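# Load two pipette tip boxes onto the pipetting robot deck

## Task

Fetch both pipette-tip boxes from the supply shelving and set them into the two free slots on the deck of the pipetting robot, which stands on the bench that has shelves. Each box's lid must finish completely closed on it, and every other piece of labware on the deck must finish seated in its slot. A box turned upside down, or a box or lid touching the floor, is a failure. Moving the pedal bin or the stool is allowed. At the end, release the grip and back away. The robot must not topple or be left leaning, or the task fails.

## Robot and tools

ROBOT. A Hello Robot Stretch 4 with one arm: an omni-wheel base, a lift on a vertical mast, an arm that telescopes forward, a three-joint wrist (yaw, pitch, roll) and a two-finger gripper. It stands about 1.6 m tall; the base rim lies within 0.23 m of the base origin. Cameras: head_camera, head_left_camera, head_right_camera, wrist_camera.

FRAMES. Base frame: origin on the floor below the base centre, x forward, y left, z up. hand_pose is reported in this frame, as a point between the open fingertips; with all wrist joints at 0 its axes line up with the base frame. The printed hand position may be somewhat wrong. The odometry frame is the base frame as it was when the scene began.

execute_actions. Argument "actions": a list holding one action, or empty (then it only reports state and images). Optional "cameras": list of camera names, or "all"/null/omitted for all, [] for none; an unknown name rejects the call. An action contains "base", "joints" or both, plus optional "pace" and "contact_limits"; alternatively it is only {"end_of_arm": "enable_torque"}, which re-powers any wrist or gripper motor that shut off, holding it in place. Base and joint motions begin together and may finish at different moments.
- "base": exactly one key, a relative move from where the base last measured itself: translate_m (metres, forward positive, -2 to 2), strafe_m (metres sideways, left positive, -2 to 2) or rotate_rad (radians, counter-clockwise from above positive, -3.2 to 3.2). None of these turn while translating.
- "joints": a dictionary by joint name of absolute targets (not offsets): lift_m 0 to 1.2 m; arm_m 0 to 0.55 m extension; wrist_yaw_rad -1.134 to 4.276 (0 forward, positive left, 3.14 stowed back, over 3.4 the arm may block); wrist_pitch_rad -1.117 to 4.259 (0 level, 1.57 pointing down); wrist_roll_rad -1.117 to 4.259 (0 fingers level, positive turns clockwise as viewed from behind the hand); gripper_m -0.038 to 0.141 m, the fingertip gap (negative means fingers squeeze each other). Done tolerances: lift and arm ±0.004, yaw and roll ±0.02, pitch ±0.05, gripper ±0.004. Joint targets outside range are clipped and flagged; any other bad value or unknown key rejects the call with no motion.
- "pace": "slow", "default", "fast" or "max" (base up to 0.1/0.3/0.4/0.6 m/s and 1/2/3/4 rad/s). With lift above 0.2 the base is slowed further, down to 0.3 m/s and 1 rad/s at full lift. Wrist speed ignores pace.
- "contact_limits": only {"arm_m": value}, 0 (gentlest) to 0.75 (firmest), default 0.5; the arm halts when it pushes harder.
A part omitted from an action may still be driving toward its previous target without its status showing it. If a call reports a stop, later calls in the same reply are skipped.

wait: {"seconds": 0 to 10}; commands nothing and returns state and images like an empty action list.
zoom_image: {"camera": name, "region": [x0, y0, x1, y1]} in pixels from the top-left corner, at most 504 by 504, taken from that camera's most recent full image.
finished_scene: {"scene": current scene number}; closes the scene permanently and reports success. Answering without a tool call also ends things.

RESULTS. base_status and joint_status tell how each commanded motion ended: "done" (for the base, wheels turned the full amount even if slipping), "off_target" (resting short, may still push), "contact_stop_at_<key>" (hit something; that part goes slack, so the lift may sag under load and the base may roll), "limit_stop_at_<name>", "time_out", "torque_fault". After these the old target is discarded. limit_stop_at_tilt means leaning over 6 degrees: lift, arm and wheels go slack and ignore commands until the lean eases. limit_stop_at_own_body means a joint would hit the robot; moving away still works; likely with pitch below -0.2 combined with roll below -0.4 or above 4. To unfold at the start, send lift_m 0.4 with wrist_yaw_rad 0 together. on_its_own lists what happened uncommanded; "held at" is the held target, not the actual position.
lidar_m: 12 rough horizontal ranges in metres from the base origin, 30-degree sectors, first straight ahead then counter-clockwise (4th left, 7th behind, 10th right); "-" means nothing seen or closer than 0.25 m. It sees from about 0.15 m up, misses clear objects, thin legs and much behind. wrist_depth_mm: 7 by 7 grid of median depths, 100 to 2000 mm, read from the top left; "-" unknown; the robot's own body can appear.
base_odometry counts wheel rotation, so slip counts as motion; heading -3.142 to 3.142, left positive. If turned_by_wheels and turned_by_imu differ by over about 0.1 rad, a collision or slip likely occurred and heading is off by roughly their difference. base_tilt in degrees, forward and right positive, with a fixed bias up to about 1.5. motor_effort: percent of maximum, positive toward higher joint values, peak of the last action in brackets, noisy with fixed bias; for wheel_0, wheel_1, wheel_2 positive means turning right. A load in a level gripper pushes the wrist_pitch_rad effort away from 0.

GRIPPING. Command a gap smaller than the object; the further below its width, the harder the squeeze, pulling the object toward the wrist by up to a third of the difference. Neither the gripper reading nor "done" proves a grasp; a firm hold shows as a clear gripper effort change. Fingers pressed onto a surface can jam; lift to free them.

AVOID. Dropping, slamming or hard shoving. A wrist motor at full effort (hand pressed on something, or over about 2 kg held level) shuts off; recover with enable_torque. Turning or driving with over 1 kg held and arm_m above 0.2, especially at fast paces, or pushing and pulling steadily with a high gripper, can tip the robot. A base tilt differing from the start value may mean a wheel is on an object. Loose objects may occasionally get nudged by outside forces. The robot holds its last command while you deliberate.

Each tool is called after "Request:" as a command line: name --argument value for each argument, lists and objects as JSON in quotes; but a table of rows of numbers goes row by row, as --pt "numbers of a row", without its own name.

## Session

Request:
execute_actions --actions '[]'

Scene clock: 0.00 s.
base_odometry: x=+0.000 y=+0.000 heading=+0.000 (m, m, rad; odometry frame)
turned_by_wheels: +0.000 (rad since the last result)
turned_by_imu: +0.000 (rad since the last result)
base_tilt: forward=+0.1 right=-0.2 (deg)
lidar_m: 1.73 1.94 1.46 1.44 1.88 0.89 0.90 1.02 1.60 2.06 2.28 2.24
base_status: not commanded
joint_positions: lift_m=+0.239 arm_m=-0.002 wrist_yaw_rad=+3.055 wrist_pitch_rad=-0.005 wrist_roll_rad=+0.017 gripper_m=+0.057
joint_status: not commanded
motor_effort: lift_m=+20 arm_m=-1 wrist_yaw_rad=+2 wrist_pitch_rad=-4 wrist_roll_rad=-2 gripper_m=-6 wheel_0=+0 wheel_1=+0 wheel_2=+1 (%)
hand_pose: x=-0.1105 y=+0.1120 z=+0.4182 quat_wxyz=(+0.043, +0.003, +0.009, +0.999) (m; base frame)
wrist_depth_mm: - 143 1756 1708 1336 1576 1537 / - 142 1060 1042 1025 1576 1537 / - 126 203 1060 1025 1576 1537 / 108 141 249 1042 1025 1576 1537 / 140 1098 1078 1042 1025 1537 1537 / 1138 1118 1078 1042 198 1537 1499 / 1182 1160 991 1060 1060 946 1060
pictures: head_camera, head_left_camera, head_right_camera, wrist_camera
Images, in order (width x height): head_camera 420x560, head_left_camera 420x672, head_right_camera 420x672, wrist_camera 616x392.

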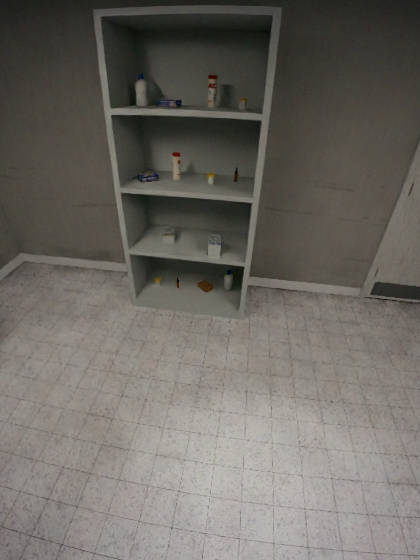

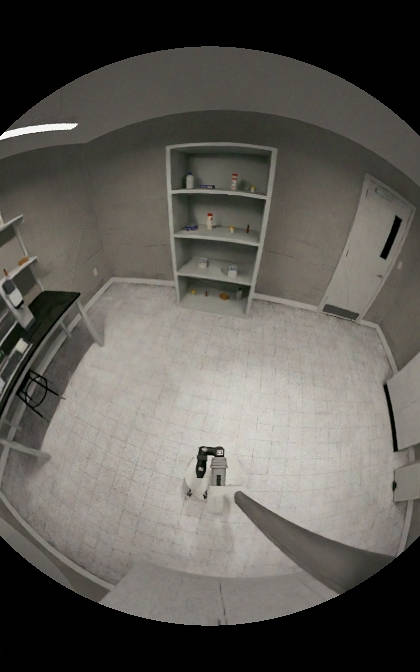

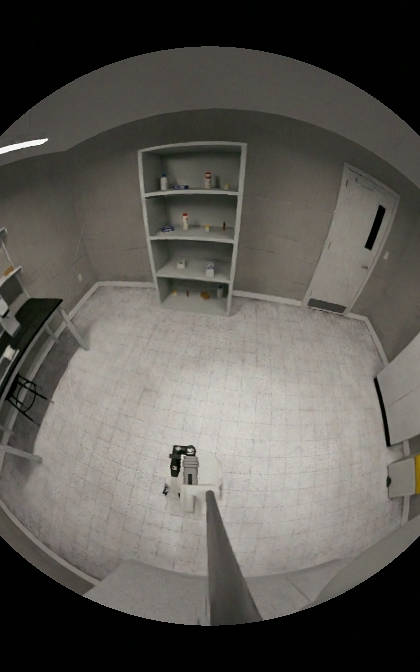

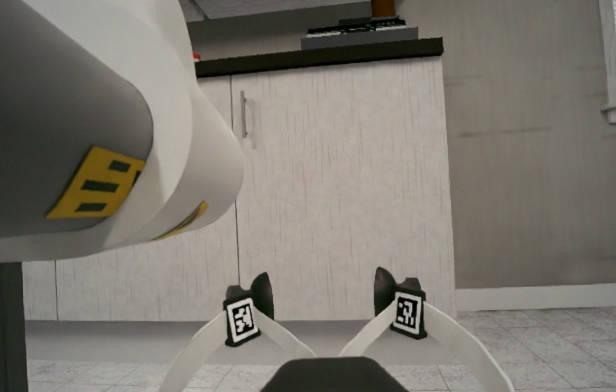

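Request:
zoom_image --camera "head_camera" --region '[110, 190, 270, 320]'

Request:
execute_actions --actions '[{"base":{"rotate_rad":1.45},"joints":{"lift_m":0.45,"wrist_yaw_rad":0,"gripper_m":0.13}}]'

Region (110, 190, 270, 320) of head_camera's 420x560 image, scaled by 3.150, with more detail than that image has; it fills the top 410 rows of this view, and the rest is white.

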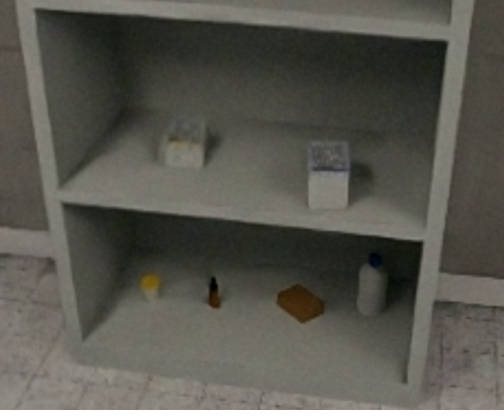

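Scene clock: 4.57 s.
base_odometry: x=+0.000 y=+0.000 heading=+1.450 (m, m, rad; odometry frame)
turned_by_wheels: +1.450 (rad since the last result)
turned_by_imu: +1.443 (rad since the last result)
base_tilt: forward=+0.1 right=-0.2 (deg)
lidar_m: 1.45 1.53 0.92 0.89 0.95 1.38 2.05 2.18 2.30 1.73 1.85 1.50
base_status: done
joint_positions: lift_m=+0.450 arm_m=-0.002 wrist_yaw_rad=+0.000 wrist_pitch_rad=-0.005 wrist_roll_rad=+0.017 gripper_m=+0.130
joint_status: all done
motor_effort: lift_m=+23(22) arm_m=+0(0) wrist_yaw_rad=+0(0) wrist_pitch_rad=-5(5) wrist_roll_rad=-1(1) gripper_m=-1(2) wheel_0=-1(6) wheel_1=-2(7) wheel_2=+0(11) (%)
hand_pose: x=+0.4579 y=-0.0873 z=+0.6293 quat_wxyz=(+1.000, +0.009, -0.002, +0.000) (m; base frame)
wrist_depth_mm: - - - - - 1983 1921 / - - - 1618 1576 1921 1921 / - - - - - 1921 1921 / - - 1366 1537 1499 1255 1229 / - - - - 1983 1921 1921 / 1983 - 214 1983 1921 209 1921 / 1708 1661 1537 147 1537 1397 1464
pictures: head_camera, head_left_camera, head_right_camera, wrist_camera
Images, in order (width x height): head_camera 420x560, head_left_camera 420x672, head_right_camera 420x672, wrist_camera 616x392.

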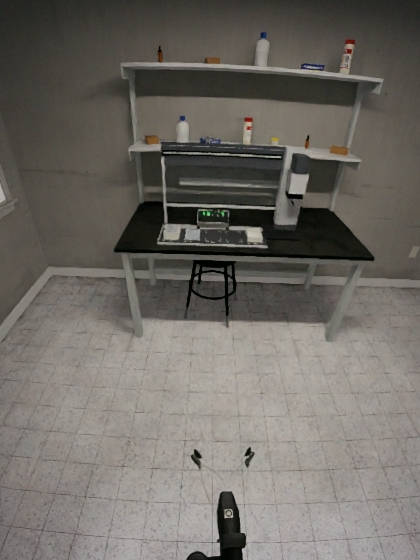

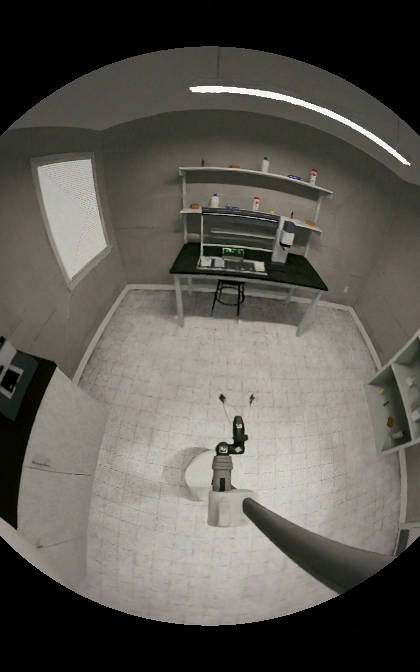

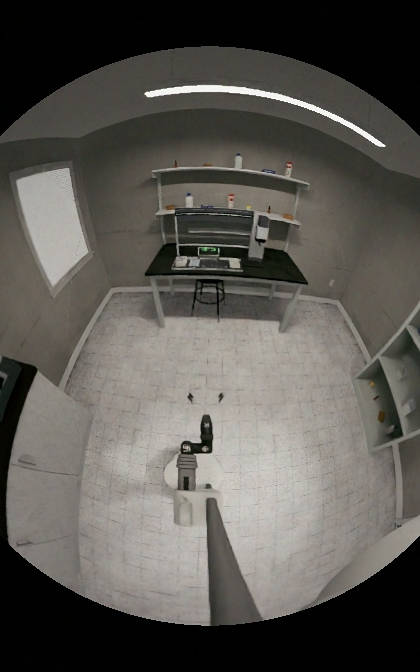

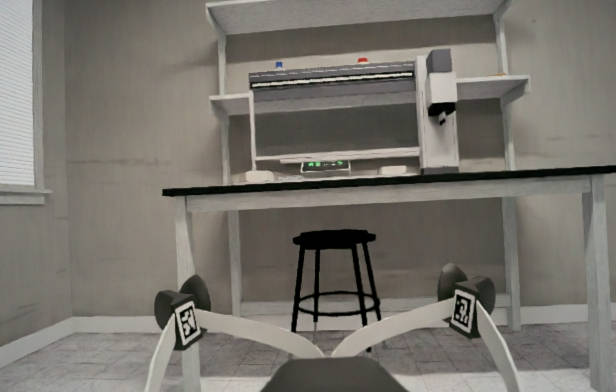

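Request:
zoom_image --camera "head_camera" --region '[145, 190, 305, 260]'

Region (145, 190, 305, 260) of head_camera's 420x560 image, scaled by 3.150, with more detail than that image has; it fills the top 220 rows of this view, and the rest is white.

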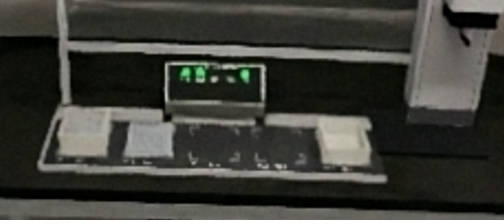

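Request:
execute_actions --actions '[{"base":{"translate_m":0.3},"pace":"fast"}]' --cameras '["head_camera"]'

Request:
execute_actions --actions '[{"base":{"rotate_rad":-1.58}}]' --cameras '[]'

Request:
execute_actions --actions '[{"base":{"translate_m":1.0},"joints":{"lift_m":0.4},"pace":"fast"}]'

Scene clock: 11.80 s.
base_odometry: x=+0.036 y=+0.298 heading=+1.450 (m, m, rad; odometry frame)
turned_by_wheels: +0.000 (rad since the last result)
turned_by_imu: -0.001 (rad since the last result)
base_tilt: forward=+0.1 right=-0.3 (deg)
lidar_m: 1.16 1.22 1.55 0.88 0.95 1.33 2.33 2.49 2.31 1.75 2.37 1.19
base_status: done
joint_positions: lift_m=+0.450 arm_m=-0.002 wrist_yaw_rad=+0.000 wrist_pitch_rad=-0.005 wrist_roll_rad=+0.017 gripper_m=+0.130
joint_status: not commanded
motor_effort: lift_m=+22(23) arm_m=+0(0) wrist_yaw_rad=+2(0) wrist_pitch_rad=-5(5) wrist_roll_rad=-1(1) gripper_m=+1(2) wheel_0=-1(6) wheel_1=+1(7) wheel_2=-1(10) (%)
hand_pose: x=+0.4579 y=-0.0874 z=+0.6293 quat_wxyz=(+1.000, +0.009, -0.002, +0.000) (m; base frame)
wrist_depth_mm: 1863 1863 1808 1756 1708 1366 1618 / 1863 1808 1708 1618 1661 1205 1576 / 1808 1808 1756 1808 1708 1205 1618 / 1863 1808 991 976 960 946 1576 / 1808 1808 1808 1708 1708 1661 1618 / 1863 1808 214 1756 1576 209 1618 / 1708 1499 1618 147 1499 1397 1464
pictures: head_camera
Images, in order (width x height): head_camera 420x560.

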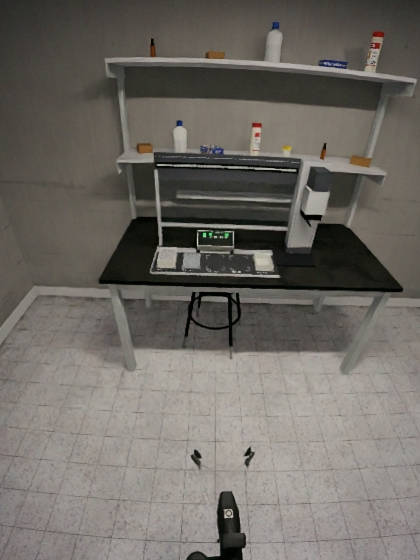

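Scene clock: 13.87 s.
base_odometry: x=+0.036 y=+0.298 heading=-0.130 (m, m, rad; odometry frame)
turned_by_wheels: -1.580 (rad since the last result)
turned_by_imu: -1.573 (rad since the last result)
base_tilt: forward=+0.1 right=-0.1 (deg)
lidar_m: 1.74 2.36 1.21 1.14 1.25 1.54 0.88 0.95 1.35 2.35 2.47 2.33
base_status: done
joint_positions: lift_m=+0.450 arm_m=-0.002 wrist_yaw_rad=+0.000 wrist_pitch_rad=-0.005 wrist_roll_rad=+0.017 gripper_m=+0.130
joint_status: not commanded
motor_effort: lift_m=+21(22) arm_m=-1(1) wrist_yaw_rad=+3(2) wrist_pitch_rad=-5(5) wrist_roll_rad=-1(2) gripper_m=+0(1) wheel_0=+1(5) wheel_1=+3(7) wheel_2=-1(4) (%)
hand_pose: x=+0.4579 y=-0.0874 z=+0.6294 quat_wxyz=(+1.000, +0.009, -0.002, +0.000) (m; base frame)
wrist_depth_mm: - - 1756 1808 1983 1921 1921 / - - 1921 - 1921 1983 1921 / - - 1863 1983 1983 - 1983 / - - - - 1983 1983 1983 / - - 1983 1983 1921 1921 1921 / - - 213 1983 1863 208 1921 / 1756 1661 1537 152 1499 1397 1499
pictures: none
No camera images: the call's "cameras" was empty. Leave "cameras" out to get every camera's image.

Scene clock: 17.73 s.
base_odometry: x=+1.028 y=+0.168 heading=-0.130 (m, m, rad; odometry frame)
turned_by_wheels: +0.000 (rad since the last result)
turned_by_imu: -0.001 (rad since the last result)
base_tilt: forward=+0.0 right=-0.2 (deg)
lidar_m: 0.74 0.78 1.83 1.12 1.18 1.71 1.91 2.02 2.48 2.38 1.71 0.77
base_status: done
joint_positions: lift_m=+0.400 arm_m=-0.002 wrist_yaw_rad=+0.000 wrist_pitch_rad=-0.005 wrist_roll_rad=+0.017 gripper_m=+0.130
joint_status: all done
motor_effort: lift_m=+18(20) arm_m=+0(1) wrist_yaw_rad=+0(2) wrist_pitch_rad=-5(5) wrist_roll_rad=-1(1) gripper_m=-1(1) wheel_0=-2(5) wheel_1=+0(7) wheel_2=+0(10) (%)
hand_pose: x=+0.4579 y=-0.0874 z=+0.5797 quat_wxyz=(+1.000, +0.009, -0.002, +0.000) (m; base frame)
wrist_depth_mm: 634 647 661 676 691 661 525 / 691 866 960 991 960 723 504 / 691 976 1008 991 976 750 530 / 683 960 1008 991 960 768 521 / 661 854 723 788 559 640 496 / 615 559 213 976 521 209 496 / 661 866 991 147 960 798 500
pictures: head_camera, head_left_camera, head_right_camera, wrist_camera
Images, in order (width x height): head_camera 420x560, head_left_camera 420x672, head_right_camera 420x672, wrist_camera 616x392.

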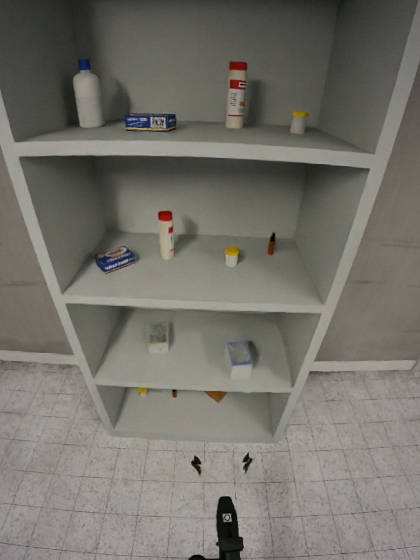

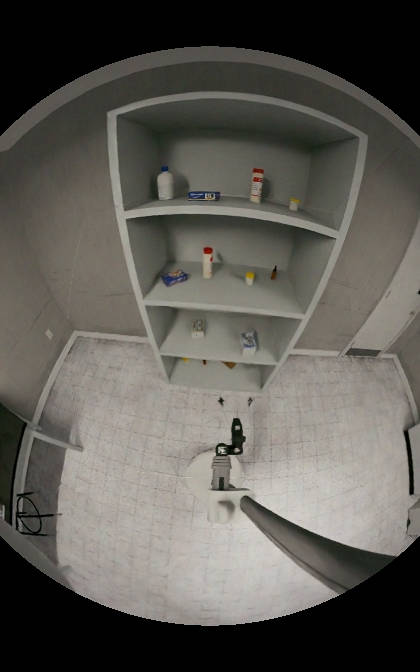

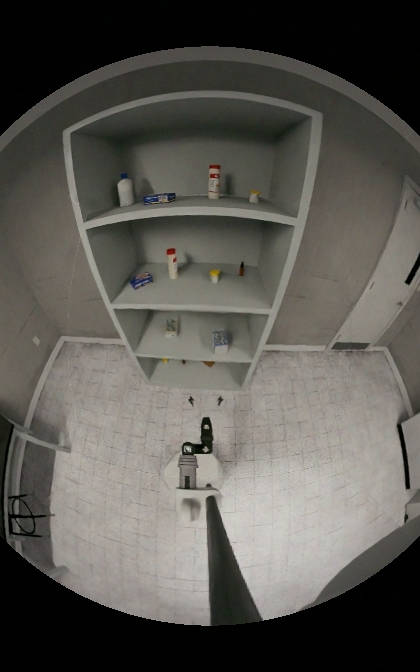

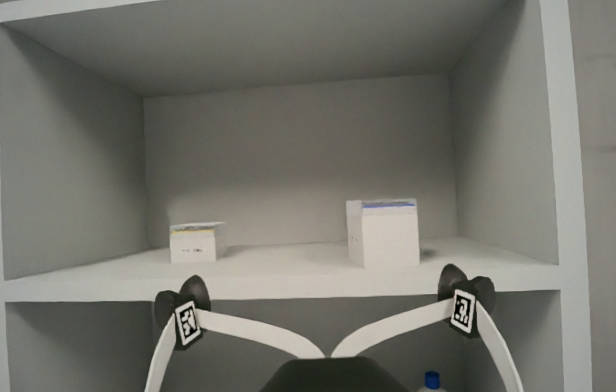

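Request:
execute_actions --actions '[{"base":{"strafe_m":-0.065},"joints":{"wrist_yaw_rad":-0.07,"arm_m":0.2,"gripper_m":0.141}}]' --cameras '["head_camera","wrist_camera"]'

Scene clock: 24.80 s.
base_odometry: x=+1.019 y=+0.104 heading=-0.130 (m, m, rad; odometry frame)
turned_by_wheels: +0.000 (rad since the last result)
turned_by_imu: -0.001 (rad since the last result)
base_tilt: forward=+0.1 right=-0.2 (deg)
lidar_m: 0.73 0.78 1.83 1.19 1.26 1.85 1.90 2.02 2.37 2.31 1.72 0.77
base_status: done
joint_positions: lift_m=+0.400 arm_m=+0.199 wrist_yaw_rad=-0.070 wrist_pitch_rad=-0.005 wrist_roll_rad=+0.017 gripper_m=+0.141
joint_status: all done
motor_effort: lift_m=+18(18) arm_m=+5(6) wrist_yaw_rad=+2(3) wrist_pitch_rad=-5(5) wrist_roll_rad=-1(1) gripper_m=+1(1) wheel_0=-1(10) wheel_1=+1(9) wheel_2=+0(2) (%)
hand_pose: x=+0.6516 y=-0.1074 z=+0.5797 quat_wxyz=(+0.999, +0.009, -0.003, -0.035) (m; base frame)
wrist_depth_mm: 647 647 668 683 691 484 340 / 809 798 798 798 778 488 347 / 798 798 798 798 788 500 343 / 809 798 788 778 778 512 347 / 574 707 778 373 683 480 351 / 394 345 216 355 340 198 320 / 517 332 788 151 768 492 364
pictures: head_camera, wrist_camera
Images, in order (width x height): head_camera 420x560, wrist_camera 616x392.

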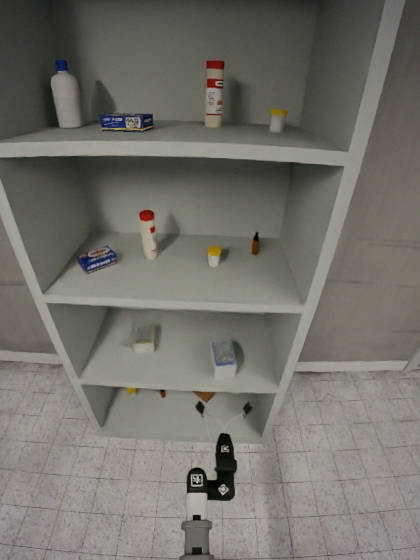

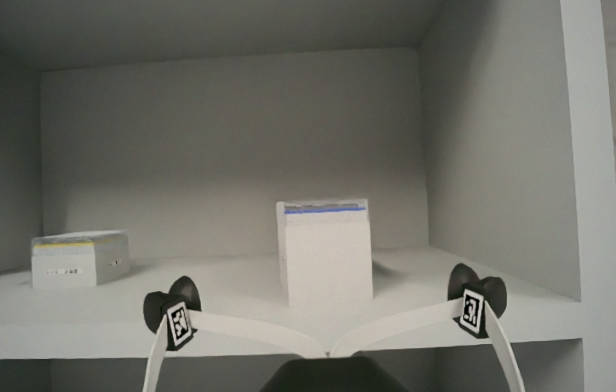

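Request:
execute_actions --actions '[{"base":{"strafe_m":-0.04},"joints":{"wrist_yaw_rad":0.06,"arm_m":0.3}}]' --cameras '["head_camera","wrist_camera"]'

Scene clock: 29.77 s.
base_odometry: x=+1.014 y=+0.064 heading=-0.130 (m, m, rad; odometry frame)
turned_by_wheels: +0.000 (rad since the last result)
turned_by_imu: -0.001 (rad since the last result)
base_tilt: forward=+0.1 right=-0.1 (deg)
lidar_m: 0.75 0.80 1.84 1.24 1.29 1.87 1.91 2.01 2.36 2.27 1.73 0.76
base_status: done
joint_positions: lift_m=+0.400 arm_m=+0.299 wrist_yaw_rad=+0.060 wrist_pitch_rad=-0.005 wrist_roll_rad=+0.017 gripper_m=+0.141
joint_status: all done
motor_effort: lift_m=+18(18) arm_m=+5(5) wrist_yaw_rad=+2(6) wrist_pitch_rad=-5(5) wrist_roll_rad=-1(1) gripper_m=+1(1) wheel_0=-1(9) wheel_1=+0(8) wheel_2=+0(1) (%)
hand_pose: x=+0.7632 y=-0.0700 z=+0.5797 quat_wxyz=(+1.000, +0.009, -0.002, +0.030) (m; base frame)
wrist_depth_mm: 640 647 661 676 654 591 377 / 750 741 715 683 654 609 387 / 741 741 707 683 661 627 382 / 741 741 715 676 654 634 389 / 436 585 699 257 259 544 394 / 392 343 217 256 257 197 309 / 255 238 233 151 221 213 220
pictures: head_camera, wrist_camera
Images, in order (width x height): head_camera 420x560, wrist_camera 616x392.

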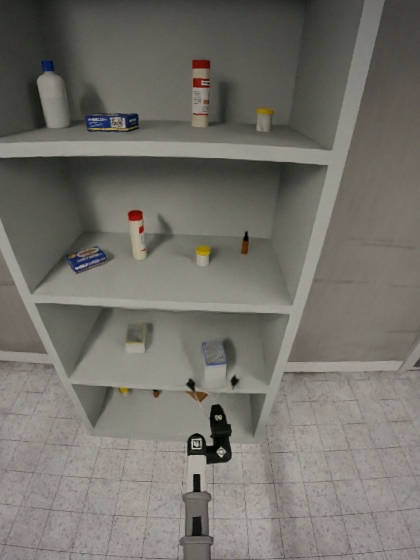

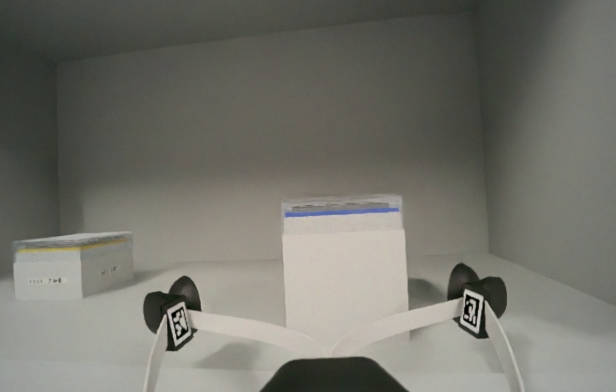

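Request:
execute_actions --actions '[{"base":{"strafe_m":-0.006},"joints":{"arm_m":0.365},"pace":"slow"}]' --cameras '["head_camera","wrist_camera"]'

Scene clock: 33.53 s.
base_odometry: x=+1.013 y=+0.058 heading=-0.130 (m, m, rad; odometry frame)
turned_by_wheels: +0.000 (rad since the last result)
turned_by_imu: -0.001 (rad since the last result)
base_tilt: forward=+0.1 right=-0.2 (deg)
lidar_m: 0.73 0.78 1.80 1.23 1.32 1.84 1.89 2.02 2.35 2.26 1.72 0.76
base_status: done
joint_positions: lift_m=+0.400 arm_m=+0.364 wrist_yaw_rad=+0.060 wrist_pitch_rad=-0.005 wrist_roll_rad=+0.017 gripper_m=+0.141
joint_status: all done
motor_effort: lift_m=+17(18) arm_m=+5(5) wrist_yaw_rad=+2(1) wrist_pitch_rad=-4(4) wrist_roll_rad=-1(1) gripper_m=+0(0) wheel_0=+1(4) wheel_1=-1(5) wheel_2=+0(2) (%)
hand_pose: x=+0.8282 y=-0.0700 z=+0.5797 quat_wxyz=(+1.000, +0.009, -0.002, +0.030) (m; base frame)
wrist_depth_mm: 640 647 634 615 597 574 375 / 691 676 647 621 591 574 382 / 683 668 640 615 591 574 379 / 683 668 640 609 585 574 384 / 439 661 640 193 195 544 387 / 366 343 198 193 193 198 310 / 251 236 220 151 192 213 220
pictures: head_camera, wrist_camera
Images, in order (width x height): head_camera 420x560, wrist_camera 616x392.

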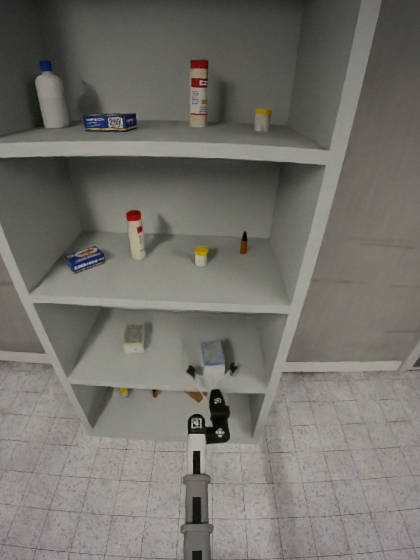

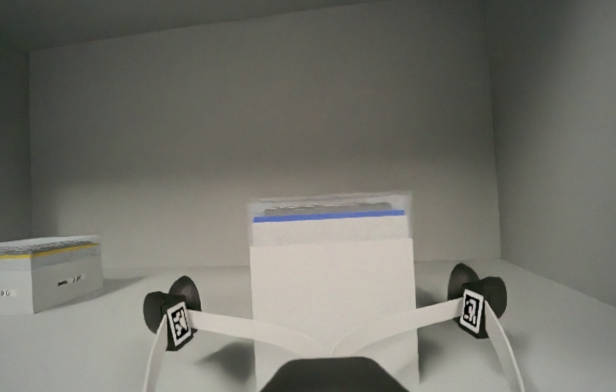

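Request:
execute_actions --actions '[{"joints":{"arm_m":0.39},"pace":"slow"}]' --cameras '["wrist_camera"]'

Request:
execute_actions --actions '[{"joints":{"gripper_m":0.04}}]' --cameras '["head_camera","wrist_camera"]'

Scene clock: 36.87 s.
base_odometry: x=+1.013 y=+0.058 heading=-0.130 (m, m, rad; odometry frame)
turned_by_wheels: +0.000 (rad since the last result)
turned_by_imu: -0.001 (rad since the last result)
base_tilt: forward=+0.1 right=-0.1 (deg)
lidar_m: 0.74 0.80 1.83 1.25 1.32 1.87 1.92 2.00 2.34 2.27 1.71 0.76
base_status: not commanded
joint_positions: lift_m=+0.400 arm_m=+0.389 wrist_yaw_rad=+0.060 wrist_pitch_rad=-0.005 wrist_roll_rad=+0.017 gripper_m=+0.141
joint_status: all done
motor_effort: lift_m=+18(18) arm_m=+6(5) wrist_yaw_rad=+3(2) wrist_pitch_rad=-5(5) wrist_roll_rad=-1(1) gripper_m=+1(2) wheel_0=+1(1) wheel_1=-1(1) wheel_2=+0(0) (%)
hand_pose: x=+0.8531 y=-0.0700 z=+0.5797 quat_wxyz=(+1.000, +0.009, -0.002, +0.030) (m; base frame)
wrist_depth_mm: 640 634 615 597 569 549 375 / 668 640 615 585 574 544 384 / 668 634 615 591 569 549 377 / 668 634 615 585 564 549 387 / 442 634 609 177 180 544 392 / 359 342 192 177 178 198 309 / 250 236 217 150 177 210 220
pictures: wrist_camera
Images, in order (width x height): wrist_camera 616x392.

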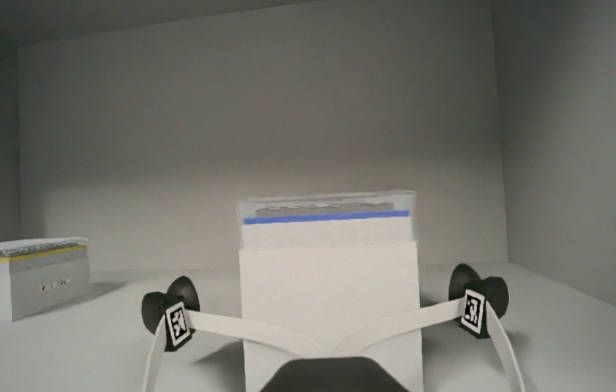

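Scene clock: 38.87 s.
base_odometry: x=+1.013 y=+0.058 heading=-0.130 (m, m, rad; odometry frame)
turned_by_wheels: +0.000 (rad since the last result)
turned_by_imu: +0.000 (rad since the last result)
base_tilt: forward=+0.0 right=-0.2 (deg)
lidar_m: 0.73 0.79 1.83 1.24 1.33 1.86 1.89 2.00 2.34 2.27 1.71 0.76
base_status: not commanded
joint_positions: lift_m=+0.400 arm_m=+0.389 wrist_yaw_rad=+0.060 wrist_pitch_rad=-0.005 wrist_roll_rad=+0.017 gripper_m=+0.041
joint_status: all done
motor_effort: lift_m=+18(18) arm_m=+5(6) wrist_yaw_rad=-1(4) wrist_pitch_rad=-5(5) wrist_roll_rad=-1(1) gripper_m=-26(26) wheel_0=+1(1) wheel_1=-1(1) wheel_2=+0(0) (%)
hand_pose: x=+0.8532 y=-0.0699 z=+0.5797 quat_wxyz=(+1.000, +0.009, -0.002, +0.030) (m; base frame)
wrist_depth_mm: 640 634 609 591 569 549 377 / 668 634 615 591 569 549 384 / 668 640 609 591 564 549 379 / 668 640 609 585 564 549 387 / 445 640 609 173 176 539 392 / 359 379 182 173 173 286 309 / 251 220 204 173 172 199 220
pictures: head_camera, wrist_camera
Images, in order (width x height): head_camera 420x560, wrist_camera 616x392.

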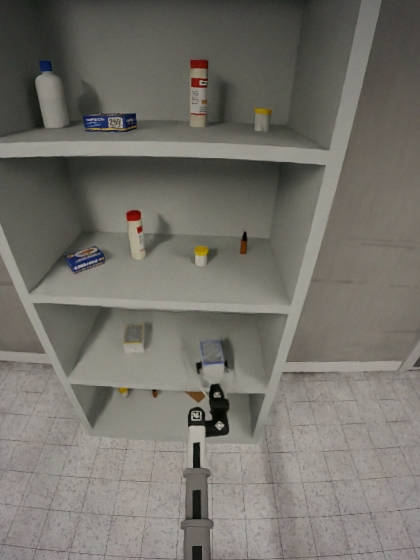

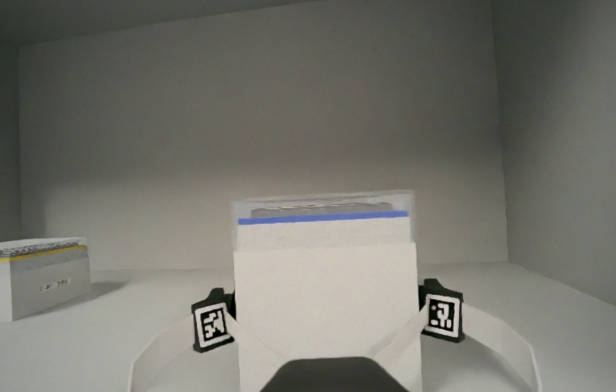

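Request:
execute_actions --actions '[{"joints":{"lift_m":0.44},"pace":"slow"}]' --cameras '["wrist_camera"]'

Request:
execute_actions --actions '[{"joints":{"arm_m":0.0,"wrist_yaw_rad":-0.09},"base":{"translate_m":-0.95}}]' --cameras '["wrist_camera"]'

Request:
execute_actions --actions '[{"joints":{"lift_m":0.75},"base":{"rotate_rad":1.57},"pace":"slow"}]'

Scene clock: 42.83 s.
base_odometry: x=+1.013 y=+0.058 heading=-0.130 (m, m, rad; odometry frame)
turned_by_wheels: +0.000 (rad since the last result)
turned_by_imu: -0.001 (rad since the last result)
base_tilt: forward=+0.1 right=-0.2 (deg)
lidar_m: 0.74 0.80 1.80 1.23 1.31 1.85 1.91 2.04 2.36 2.27 1.68 0.76
base_status: not commanded
joint_positions: lift_m=+0.440 arm_m=+0.389 wrist_yaw_rad=+0.060 wrist_pitch_rad=-0.002 wrist_roll_rad=+0.017 gripper_m=+0.041
joint_status: all done
motor_effort: lift_m=+24(24) arm_m=+5(5) wrist_yaw_rad=-1(1) wrist_pitch_rad=-10(11) wrist_roll_rad=-1(1) gripper_m=-26(26) wheel_0=+1(1) wheel_1=-1(1) wheel_2=+0(0) (%)
hand_pose: x=+0.8532 y=-0.0699 z=+0.6186 quat_wxyz=(+1.000, +0.009, -0.001, +0.030) (m; base frame)
wrist_depth_mm: 569 574 591 585 564 549 375 / 668 647 615 591 569 554 384 / 661 634 615 591 564 549 377 / 668 634 615 585 564 549 384 / 654 634 615 174 176 549 392 / 402 521 182 173 173 392 377 / 340 304 282 172 172 276 294
pictures: wrist_camera
Images, in order (width x height): wrist_camera 616x392.

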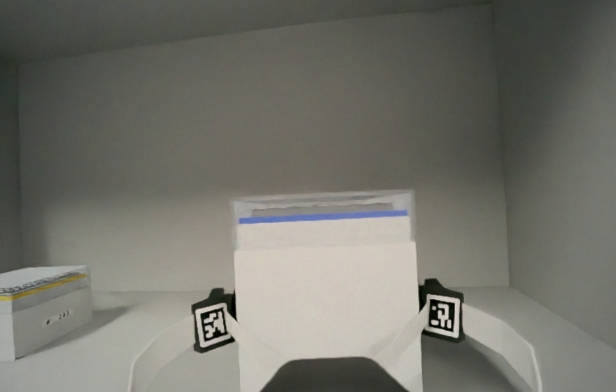

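Scene clock: 47.50 s.
base_odometry: x=+0.071 y=+0.182 heading=-0.131 (m, m, rad; odometry frame)
turned_by_wheels: +0.000 (rad since the last result)
turned_by_imu: -0.001 (rad since the last result)
base_tilt: forward=+0.1 right=-0.2 (deg)
lidar_m: 0.50 1.81 1.31 1.26 1.33 1.61 0.91 1.01 1.43 2.23 2.34 2.23
base_status: done
joint_positions: lift_m=+0.440 arm_m=+0.001 wrist_yaw_rad=-0.090 wrist_pitch_rad=-0.002 wrist_roll_rad=+0.017 gripper_m=+0.041
joint_status: all done
motor_effort: lift_m=+24(24) arm_m=-5(6) wrist_yaw_rad=+1(2) wrist_pitch_rad=-11(12) wrist_roll_rad=-1(1) gripper_m=-25(26) wheel_0=+0(7) wheel_1=-2(5) wheel_2=-1(7) (%)
hand_pose: x=+0.4513 y=-0.1130 z=+0.6186 quat_wxyz=(+0.999, +0.009, -0.001, -0.045) (m; base frame)
wrist_depth_mm: 1983 1708 1708 1708 1983 1983 - / 1983 1863 1921 1983 1983 1983 1983 / 1983 1808 1983 1756 1983 1983 1983 / 1983 1921 1983 1921 - 1983 1983 / 1921 1863 1921 174 176 - 1983 / 1983 1808 182 173 173 1921 1921 / 1708 1464 1397 172 172 1366 1464
pictures: wrist_camera
Images, in order (width x height): wrist_camera 616x392.

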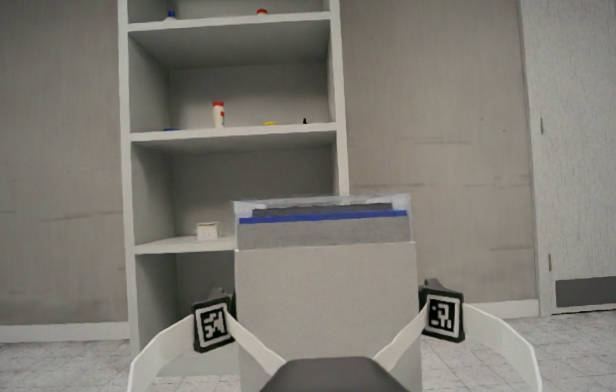

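Scene clock: 50.60 s.
base_odometry: x=+0.071 y=+0.182 heading=+1.439 (m, m, rad; odometry frame)
turned_by_wheels: +1.569 (rad since the last result)
turned_by_imu: +1.562 (rad since the last result)
base_tilt: forward=+0.0 right=-0.2 (deg)
lidar_m: 0.51 1.33 1.60 0.92 0.99 1.42 2.25 2.34 2.27 1.70 1.79 1.33
base_status: done
joint_positions: lift_m=+0.750 arm_m=+0.001 wrist_yaw_rad=-0.090 wrist_pitch_rad=-0.002 wrist_roll_rad=+0.017 gripper_m=+0.041
joint_status: all done
motor_effort: lift_m=+24(24) arm_m=-5(5) wrist_yaw_rad=-1(1) wrist_pitch_rad=-12(12) wrist_roll_rad=-1(1) gripper_m=-26(26) wheel_0=-3(5) wheel_1=-3(6) wheel_2=-1(5) (%)
hand_pose: x=+0.4513 y=-0.1129 z=+0.9285 quat_wxyz=(+0.999, +0.009, -0.001, -0.045) (m; base frame)
wrist_depth_mm: 1808 1863 1808 1863 1863 1921 1863 / 1863 1808 1863 1863 1863 1863 1863 / 1863 1863 1430 1430 1397 1863 1863 / 1808 1808 1863 1863 1366 1921 1863 / 1808 1863 1160 174 176 1397 1863 / 1863 1078 182 173 173 1098 1863 / 1808 1078 1708 172 172 1756 1863
pictures: head_camera, head_left_camera, head_right_camera, wrist_camera
Images, in order (width x height): head_camera 420x560, head_left_camera 420x672, head_right_camera 420x672, wrist_camera 616x392.

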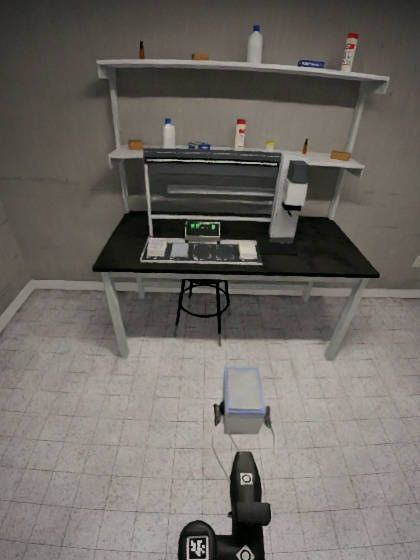

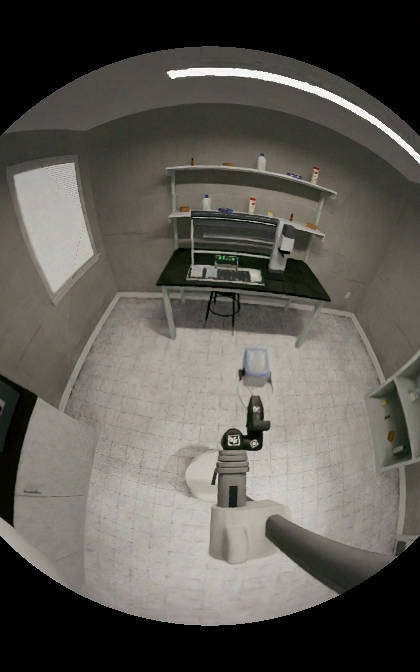

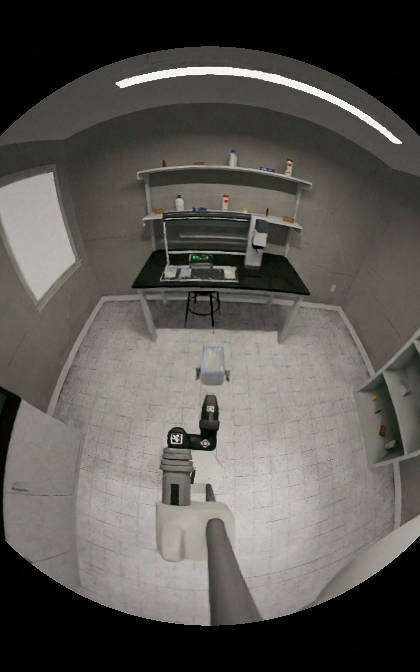

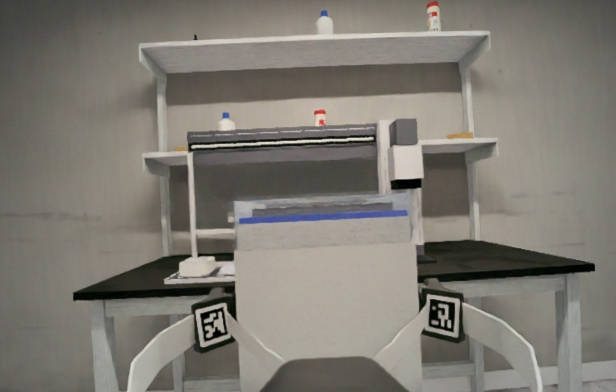

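Request:
execute_actions --actions '[{"joints":{"lift_m":0.70},"base":{"translate_m":0.66}}]' --cameras '["head_camera","wrist_camera"]'

Request:
zoom_image --camera "head_camera" --region '[90, 270, 330, 450]'

Scene clock: 59.37 s.
base_odometry: x=+0.158 y=+0.836 heading=+1.439 (m, m, rad; odometry frame)
turned_by_wheels: +0.000 (rad since the last result)
turned_by_imu: -0.001 (rad since the last result)
base_tilt: forward=+0.1 right=-0.2 (deg)
lidar_m: 0.51 0.63 1.56 1.53 1.06 1.37 2.94 3.02 1.78 1.73 0.86 0.62
base_status: done
joint_positions: lift_m=+0.700 arm_m=+0.001 wrist_yaw_rad=-0.090 wrist_pitch_rad=-0.002 wrist_roll_rad=+0.017 gripper_m=+0.041
joint_status: all done
motor_effort: lift_m=+18(20) arm_m=-5(5) wrist_yaw_rad=+2(0) wrist_pitch_rad=-12(12) wrist_roll_rad=-1(1) gripper_m=-25(24) wheel_0=-1(6) wheel_1=+2(5) wheel_2=+2(10) (%)
hand_pose: x=+0.4513 y=-0.1130 z=+0.8790 quat_wxyz=(+0.999, +0.009, -0.002, -0.045) (m; base frame)
wrist_depth_mm: 1160 1182 1182 1182 1182 699 1160 / 1160 732 741 741 750 668 732 / 1160 1160 1182 1182 1205 699 1138 / 1138 1160 1182 1118 1160 691 1182 / 1160 1098 707 174 176 691 991 / 521 544 182 173 174 492 525 / 427 382 382 172 172 389 392
pictures: head_camera, wrist_camera
Images, in order (width x height): head_camera 420x560, wrist_camera 616x392.

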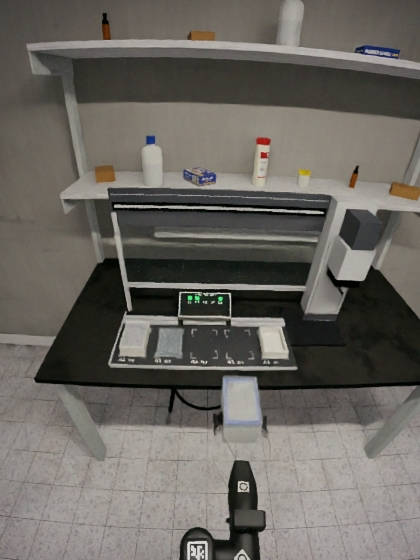

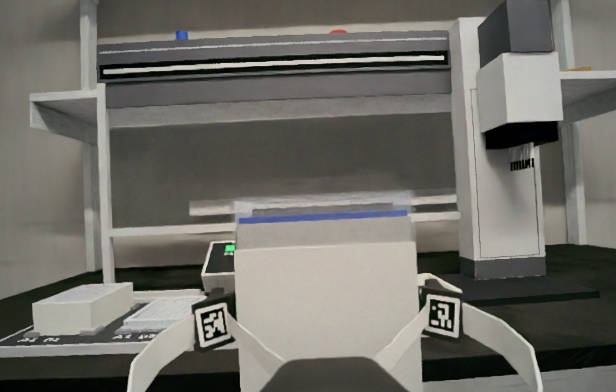

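Region (90, 270, 330, 450) of head_camera's 420x560 image, scaled by 2.100, with more detail than that image has; it fills the top 378 rows of this view, and the rest is white.

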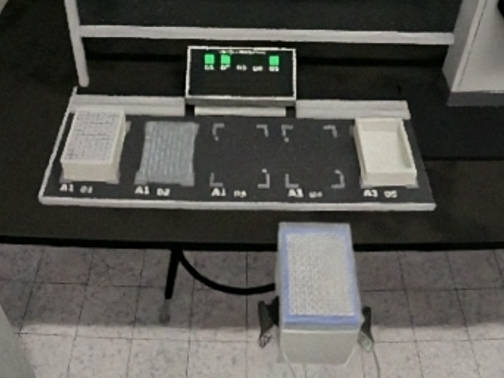

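Request:
execute_actions --actions '[{"joints":{"lift_m":0.665,"arm_m":0.2},"base":{"translate_m":0.12}}]'

Request:
zoom_image --camera "head_camera" --region '[130, 300, 330, 450]'

Scene clock: 68.17 s.
base_odometry: x=+0.174 y=+0.955 heading=+1.439 (m, m, rad; odometry frame)
turned_by_wheels: +0.000 (rad since the last result)
turned_by_imu: -0.001 (rad since the last result)
base_tilt: forward=+0.1 right=-0.3 (deg)
lidar_m: 0.50 0.51 0.73 1.50 1.11 1.35 3.07 3.05 1.79 1.75 0.69 0.51
base_status: done
joint_positions: lift_m=+0.665 arm_m=+0.199 wrist_yaw_rad=-0.090 wrist_pitch_rad=-0.002 wrist_roll_rad=+0.017 gripper_m=+0.041
joint_status: all done
motor_effort: lift_m=+18(18) arm_m=+5(7) wrist_yaw_rad=+2(3) wrist_pitch_rad=-12(12) wrist_roll_rad=-1(1) gripper_m=-23(25) wheel_0=+0(3) wheel_1=+1(6) wheel_2=+1(5) (%)
hand_pose: x=+0.6495 y=-0.1129 z=+0.8440 quat_wxyz=(+0.999, +0.009, -0.002, -0.045) (m; base frame)
wrist_depth_mm: 603 603 621 640 654 668 627 / 820 854 866 854 866 866 866 / 854 854 866 854 854 866 854 / 842 842 788 788 798 809 866 / 842 842 370 174 176 854 683 / 525 343 183 173 173 290 293 / 307 271 251 172 172 246 208
pictures: head_camera, head_left_camera, head_right_camera, wrist_camera
Images, in order (width x height): head_camera 420x560, head_left_camera 420x672, head_right_camera 420x672, wrist_camera 616x392.

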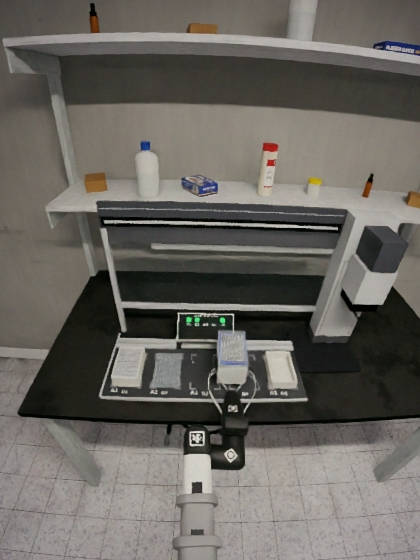

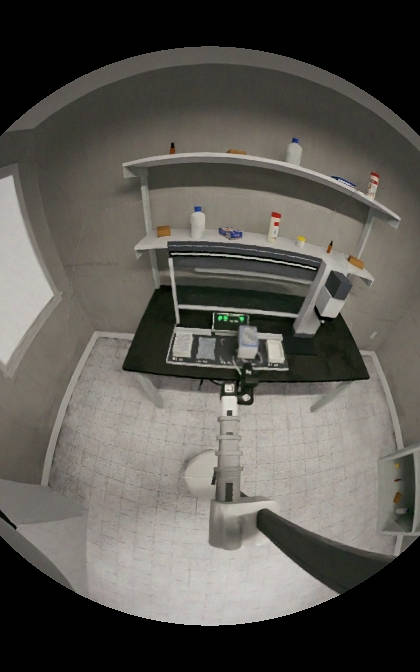

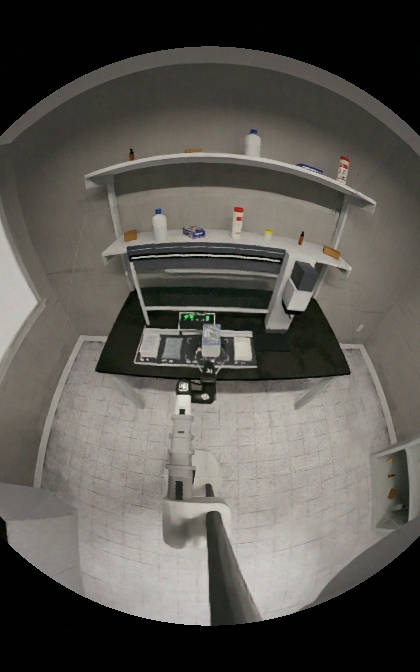

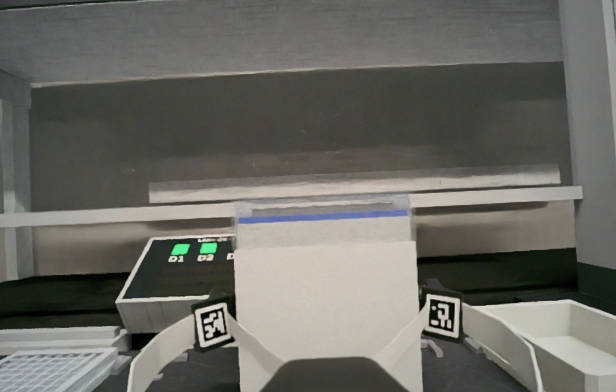

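Region (130, 300, 330, 450) of head_camera's 420x560 image, scaled by 2.520, with more detail than that image has; it fills the top 378 rows of this view, and the rest is white.

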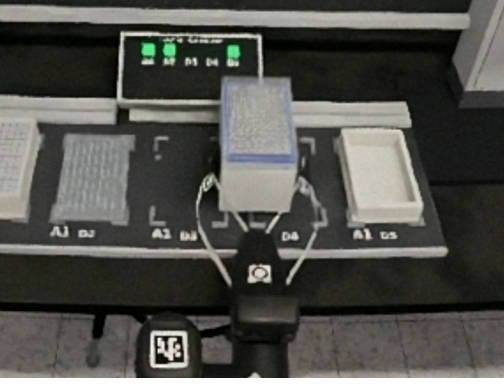

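Request:
execute_actions --actions '[{"joints":{"arm_m":0.225,"lift_m":0.655},"base":{"strafe_m":-0.035},"pace":"slow"}]' --cameras '["head_camera","wrist_camera"]'

Request:
zoom_image --camera "head_camera" --region '[150, 320, 310, 420]'

Scene clock: 73.97 s.
base_odometry: x=+0.209 y=+0.951 heading=+1.439 (m, m, rad; odometry frame)
turned_by_wheels: +0.000 (rad since the last result)
turned_by_imu: -0.001 (rad since the last result)
base_tilt: forward=+0.1 right=-0.2 (deg)
lidar_m: 0.50 0.52 0.72 1.53 1.14 1.45 3.06 3.01 1.76 1.71 0.69 0.52
base_status: done
joint_positions: lift_m=+0.655 arm_m=+0.224 wrist_yaw_rad=-0.090 wrist_pitch_rad=-0.002 wrist_roll_rad=+0.017 gripper_m=+0.041
joint_status: all done
motor_effort: lift_m=+17(18) arm_m=+5(6) wrist_yaw_rad=+2(3) wrist_pitch_rad=-11(11) wrist_roll_rad=-1(1) gripper_m=-25(26) wheel_0=-1(4) wheel_1=-2(5) wheel_2=+0(2) (%)
hand_pose: x=+0.6744 y=-0.1130 z=+0.8341 quat_wxyz=(+0.999, +0.009, -0.002, -0.045) (m; base frame)
wrist_depth_mm: 615 627 647 661 676 683 399 / 820 820 842 831 831 831 404 / 820 831 820 831 831 831 410 / 820 820 759 392 394 831 397 / 809 353 336 174 176 788 549 / 433 312 182 173 173 265 266 / 283 249 231 173 172 212 238
pictures: head_camera, wrist_camera
Images, in order (width x height): head_camera 420x560, wrist_camera 616x392.

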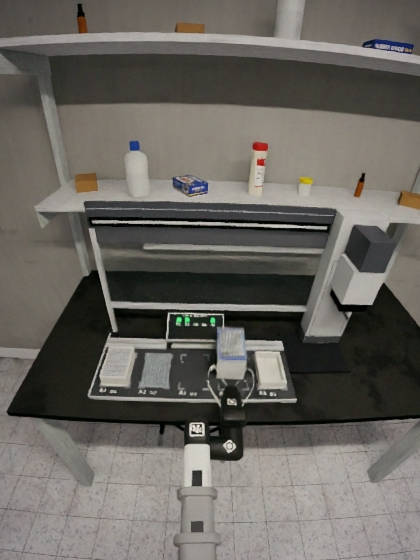

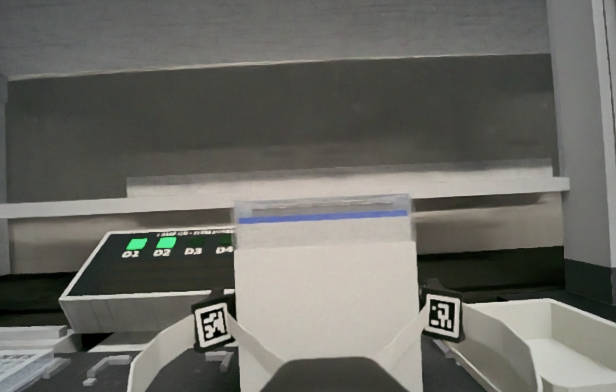

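Region (150, 320, 310, 420) of head_camera's 420x560 image, scaled by 3.150, with more detail than that image has; it fills the top 315 rows of this view, and the rest is white.

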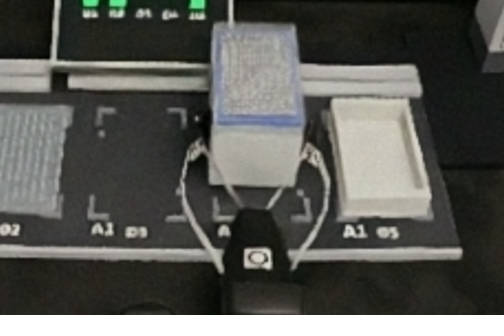

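Request:
execute_actions --actions '[{"joints":{"arm_m":0.203,"lift_m":0.645},"base":{"strafe_m":-0.008},"pace":"slow"}]' --cameras '["head_camera","wrist_camera"]'

Request:
zoom_image --camera "head_camera" --region '[170, 330, 300, 420]'

Scene clock: 80.87 s.
base_odometry: x=+0.217 y=+0.950 heading=+1.439 (m, m, rad; odometry frame)
turned_by_wheels: +0.000 (rad since the last result)
turned_by_imu: -0.001 (rad since the last result)
base_tilt: forward=+0.1 right=-0.2 (deg)
lidar_m: 0.48 0.52 0.72 1.55 1.14 1.45 3.07 3.01 1.75 1.70 0.70 0.52
base_status: done
joint_positions: lift_m=+0.645 arm_m=+0.204 wrist_yaw_rad=-0.090 wrist_pitch_rad=-0.004 wrist_roll_rad=+0.017 gripper_m=+0.041
joint_status: all done
motor_effort: lift_m=+17(15) arm_m=-5(5) wrist_yaw_rad=+1(1) wrist_pitch_rad=-6(12) wrist_roll_rad=-1(1) gripper_m=-26(26) wheel_0=+1(4) wheel_1=-2(4) wheel_2=+0(1) (%)
hand_pose: x=+0.6544 y=-0.1130 z=+0.8246 quat_wxyz=(+0.999, +0.009, -0.002, -0.045) (m; base frame)
wrist_depth_mm: 634 640 654 676 691 707 387 / 842 842 842 854 854 866 392 / 842 842 842 854 854 854 397 / 842 854 778 410 798 854 402 / 842 359 343 173 175 750 404 / 343 334 182 173 173 285 259 / 260 230 213 172 173 194 167
pictures: head_camera, wrist_camera
Images, in order (width x height): head_camera 420x560, wrist_camera 616x392.

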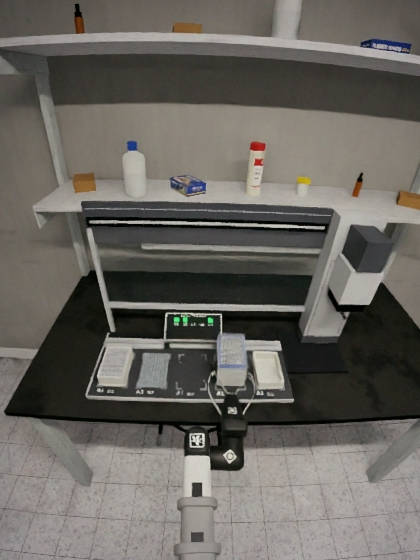

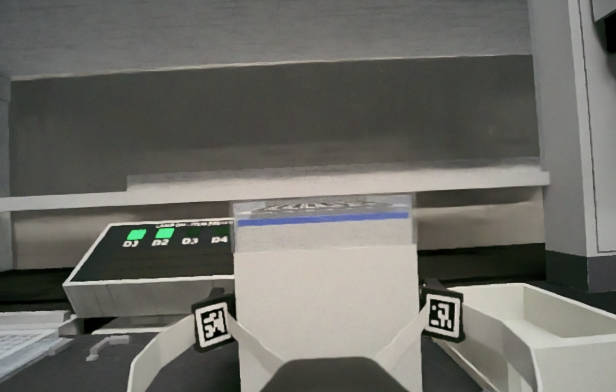

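Region (170, 330, 300, 420) of head_camera's 420x560 image, scaled by 3.877, with more detail than that image has; it fills the top 349 rows of this view, and the rest is white.

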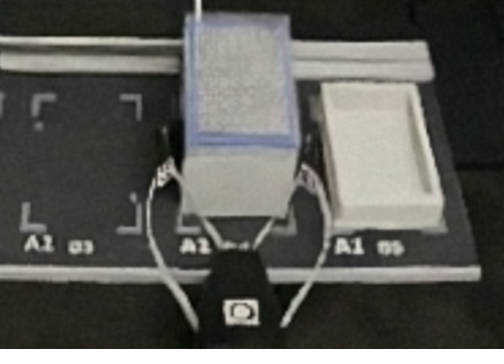

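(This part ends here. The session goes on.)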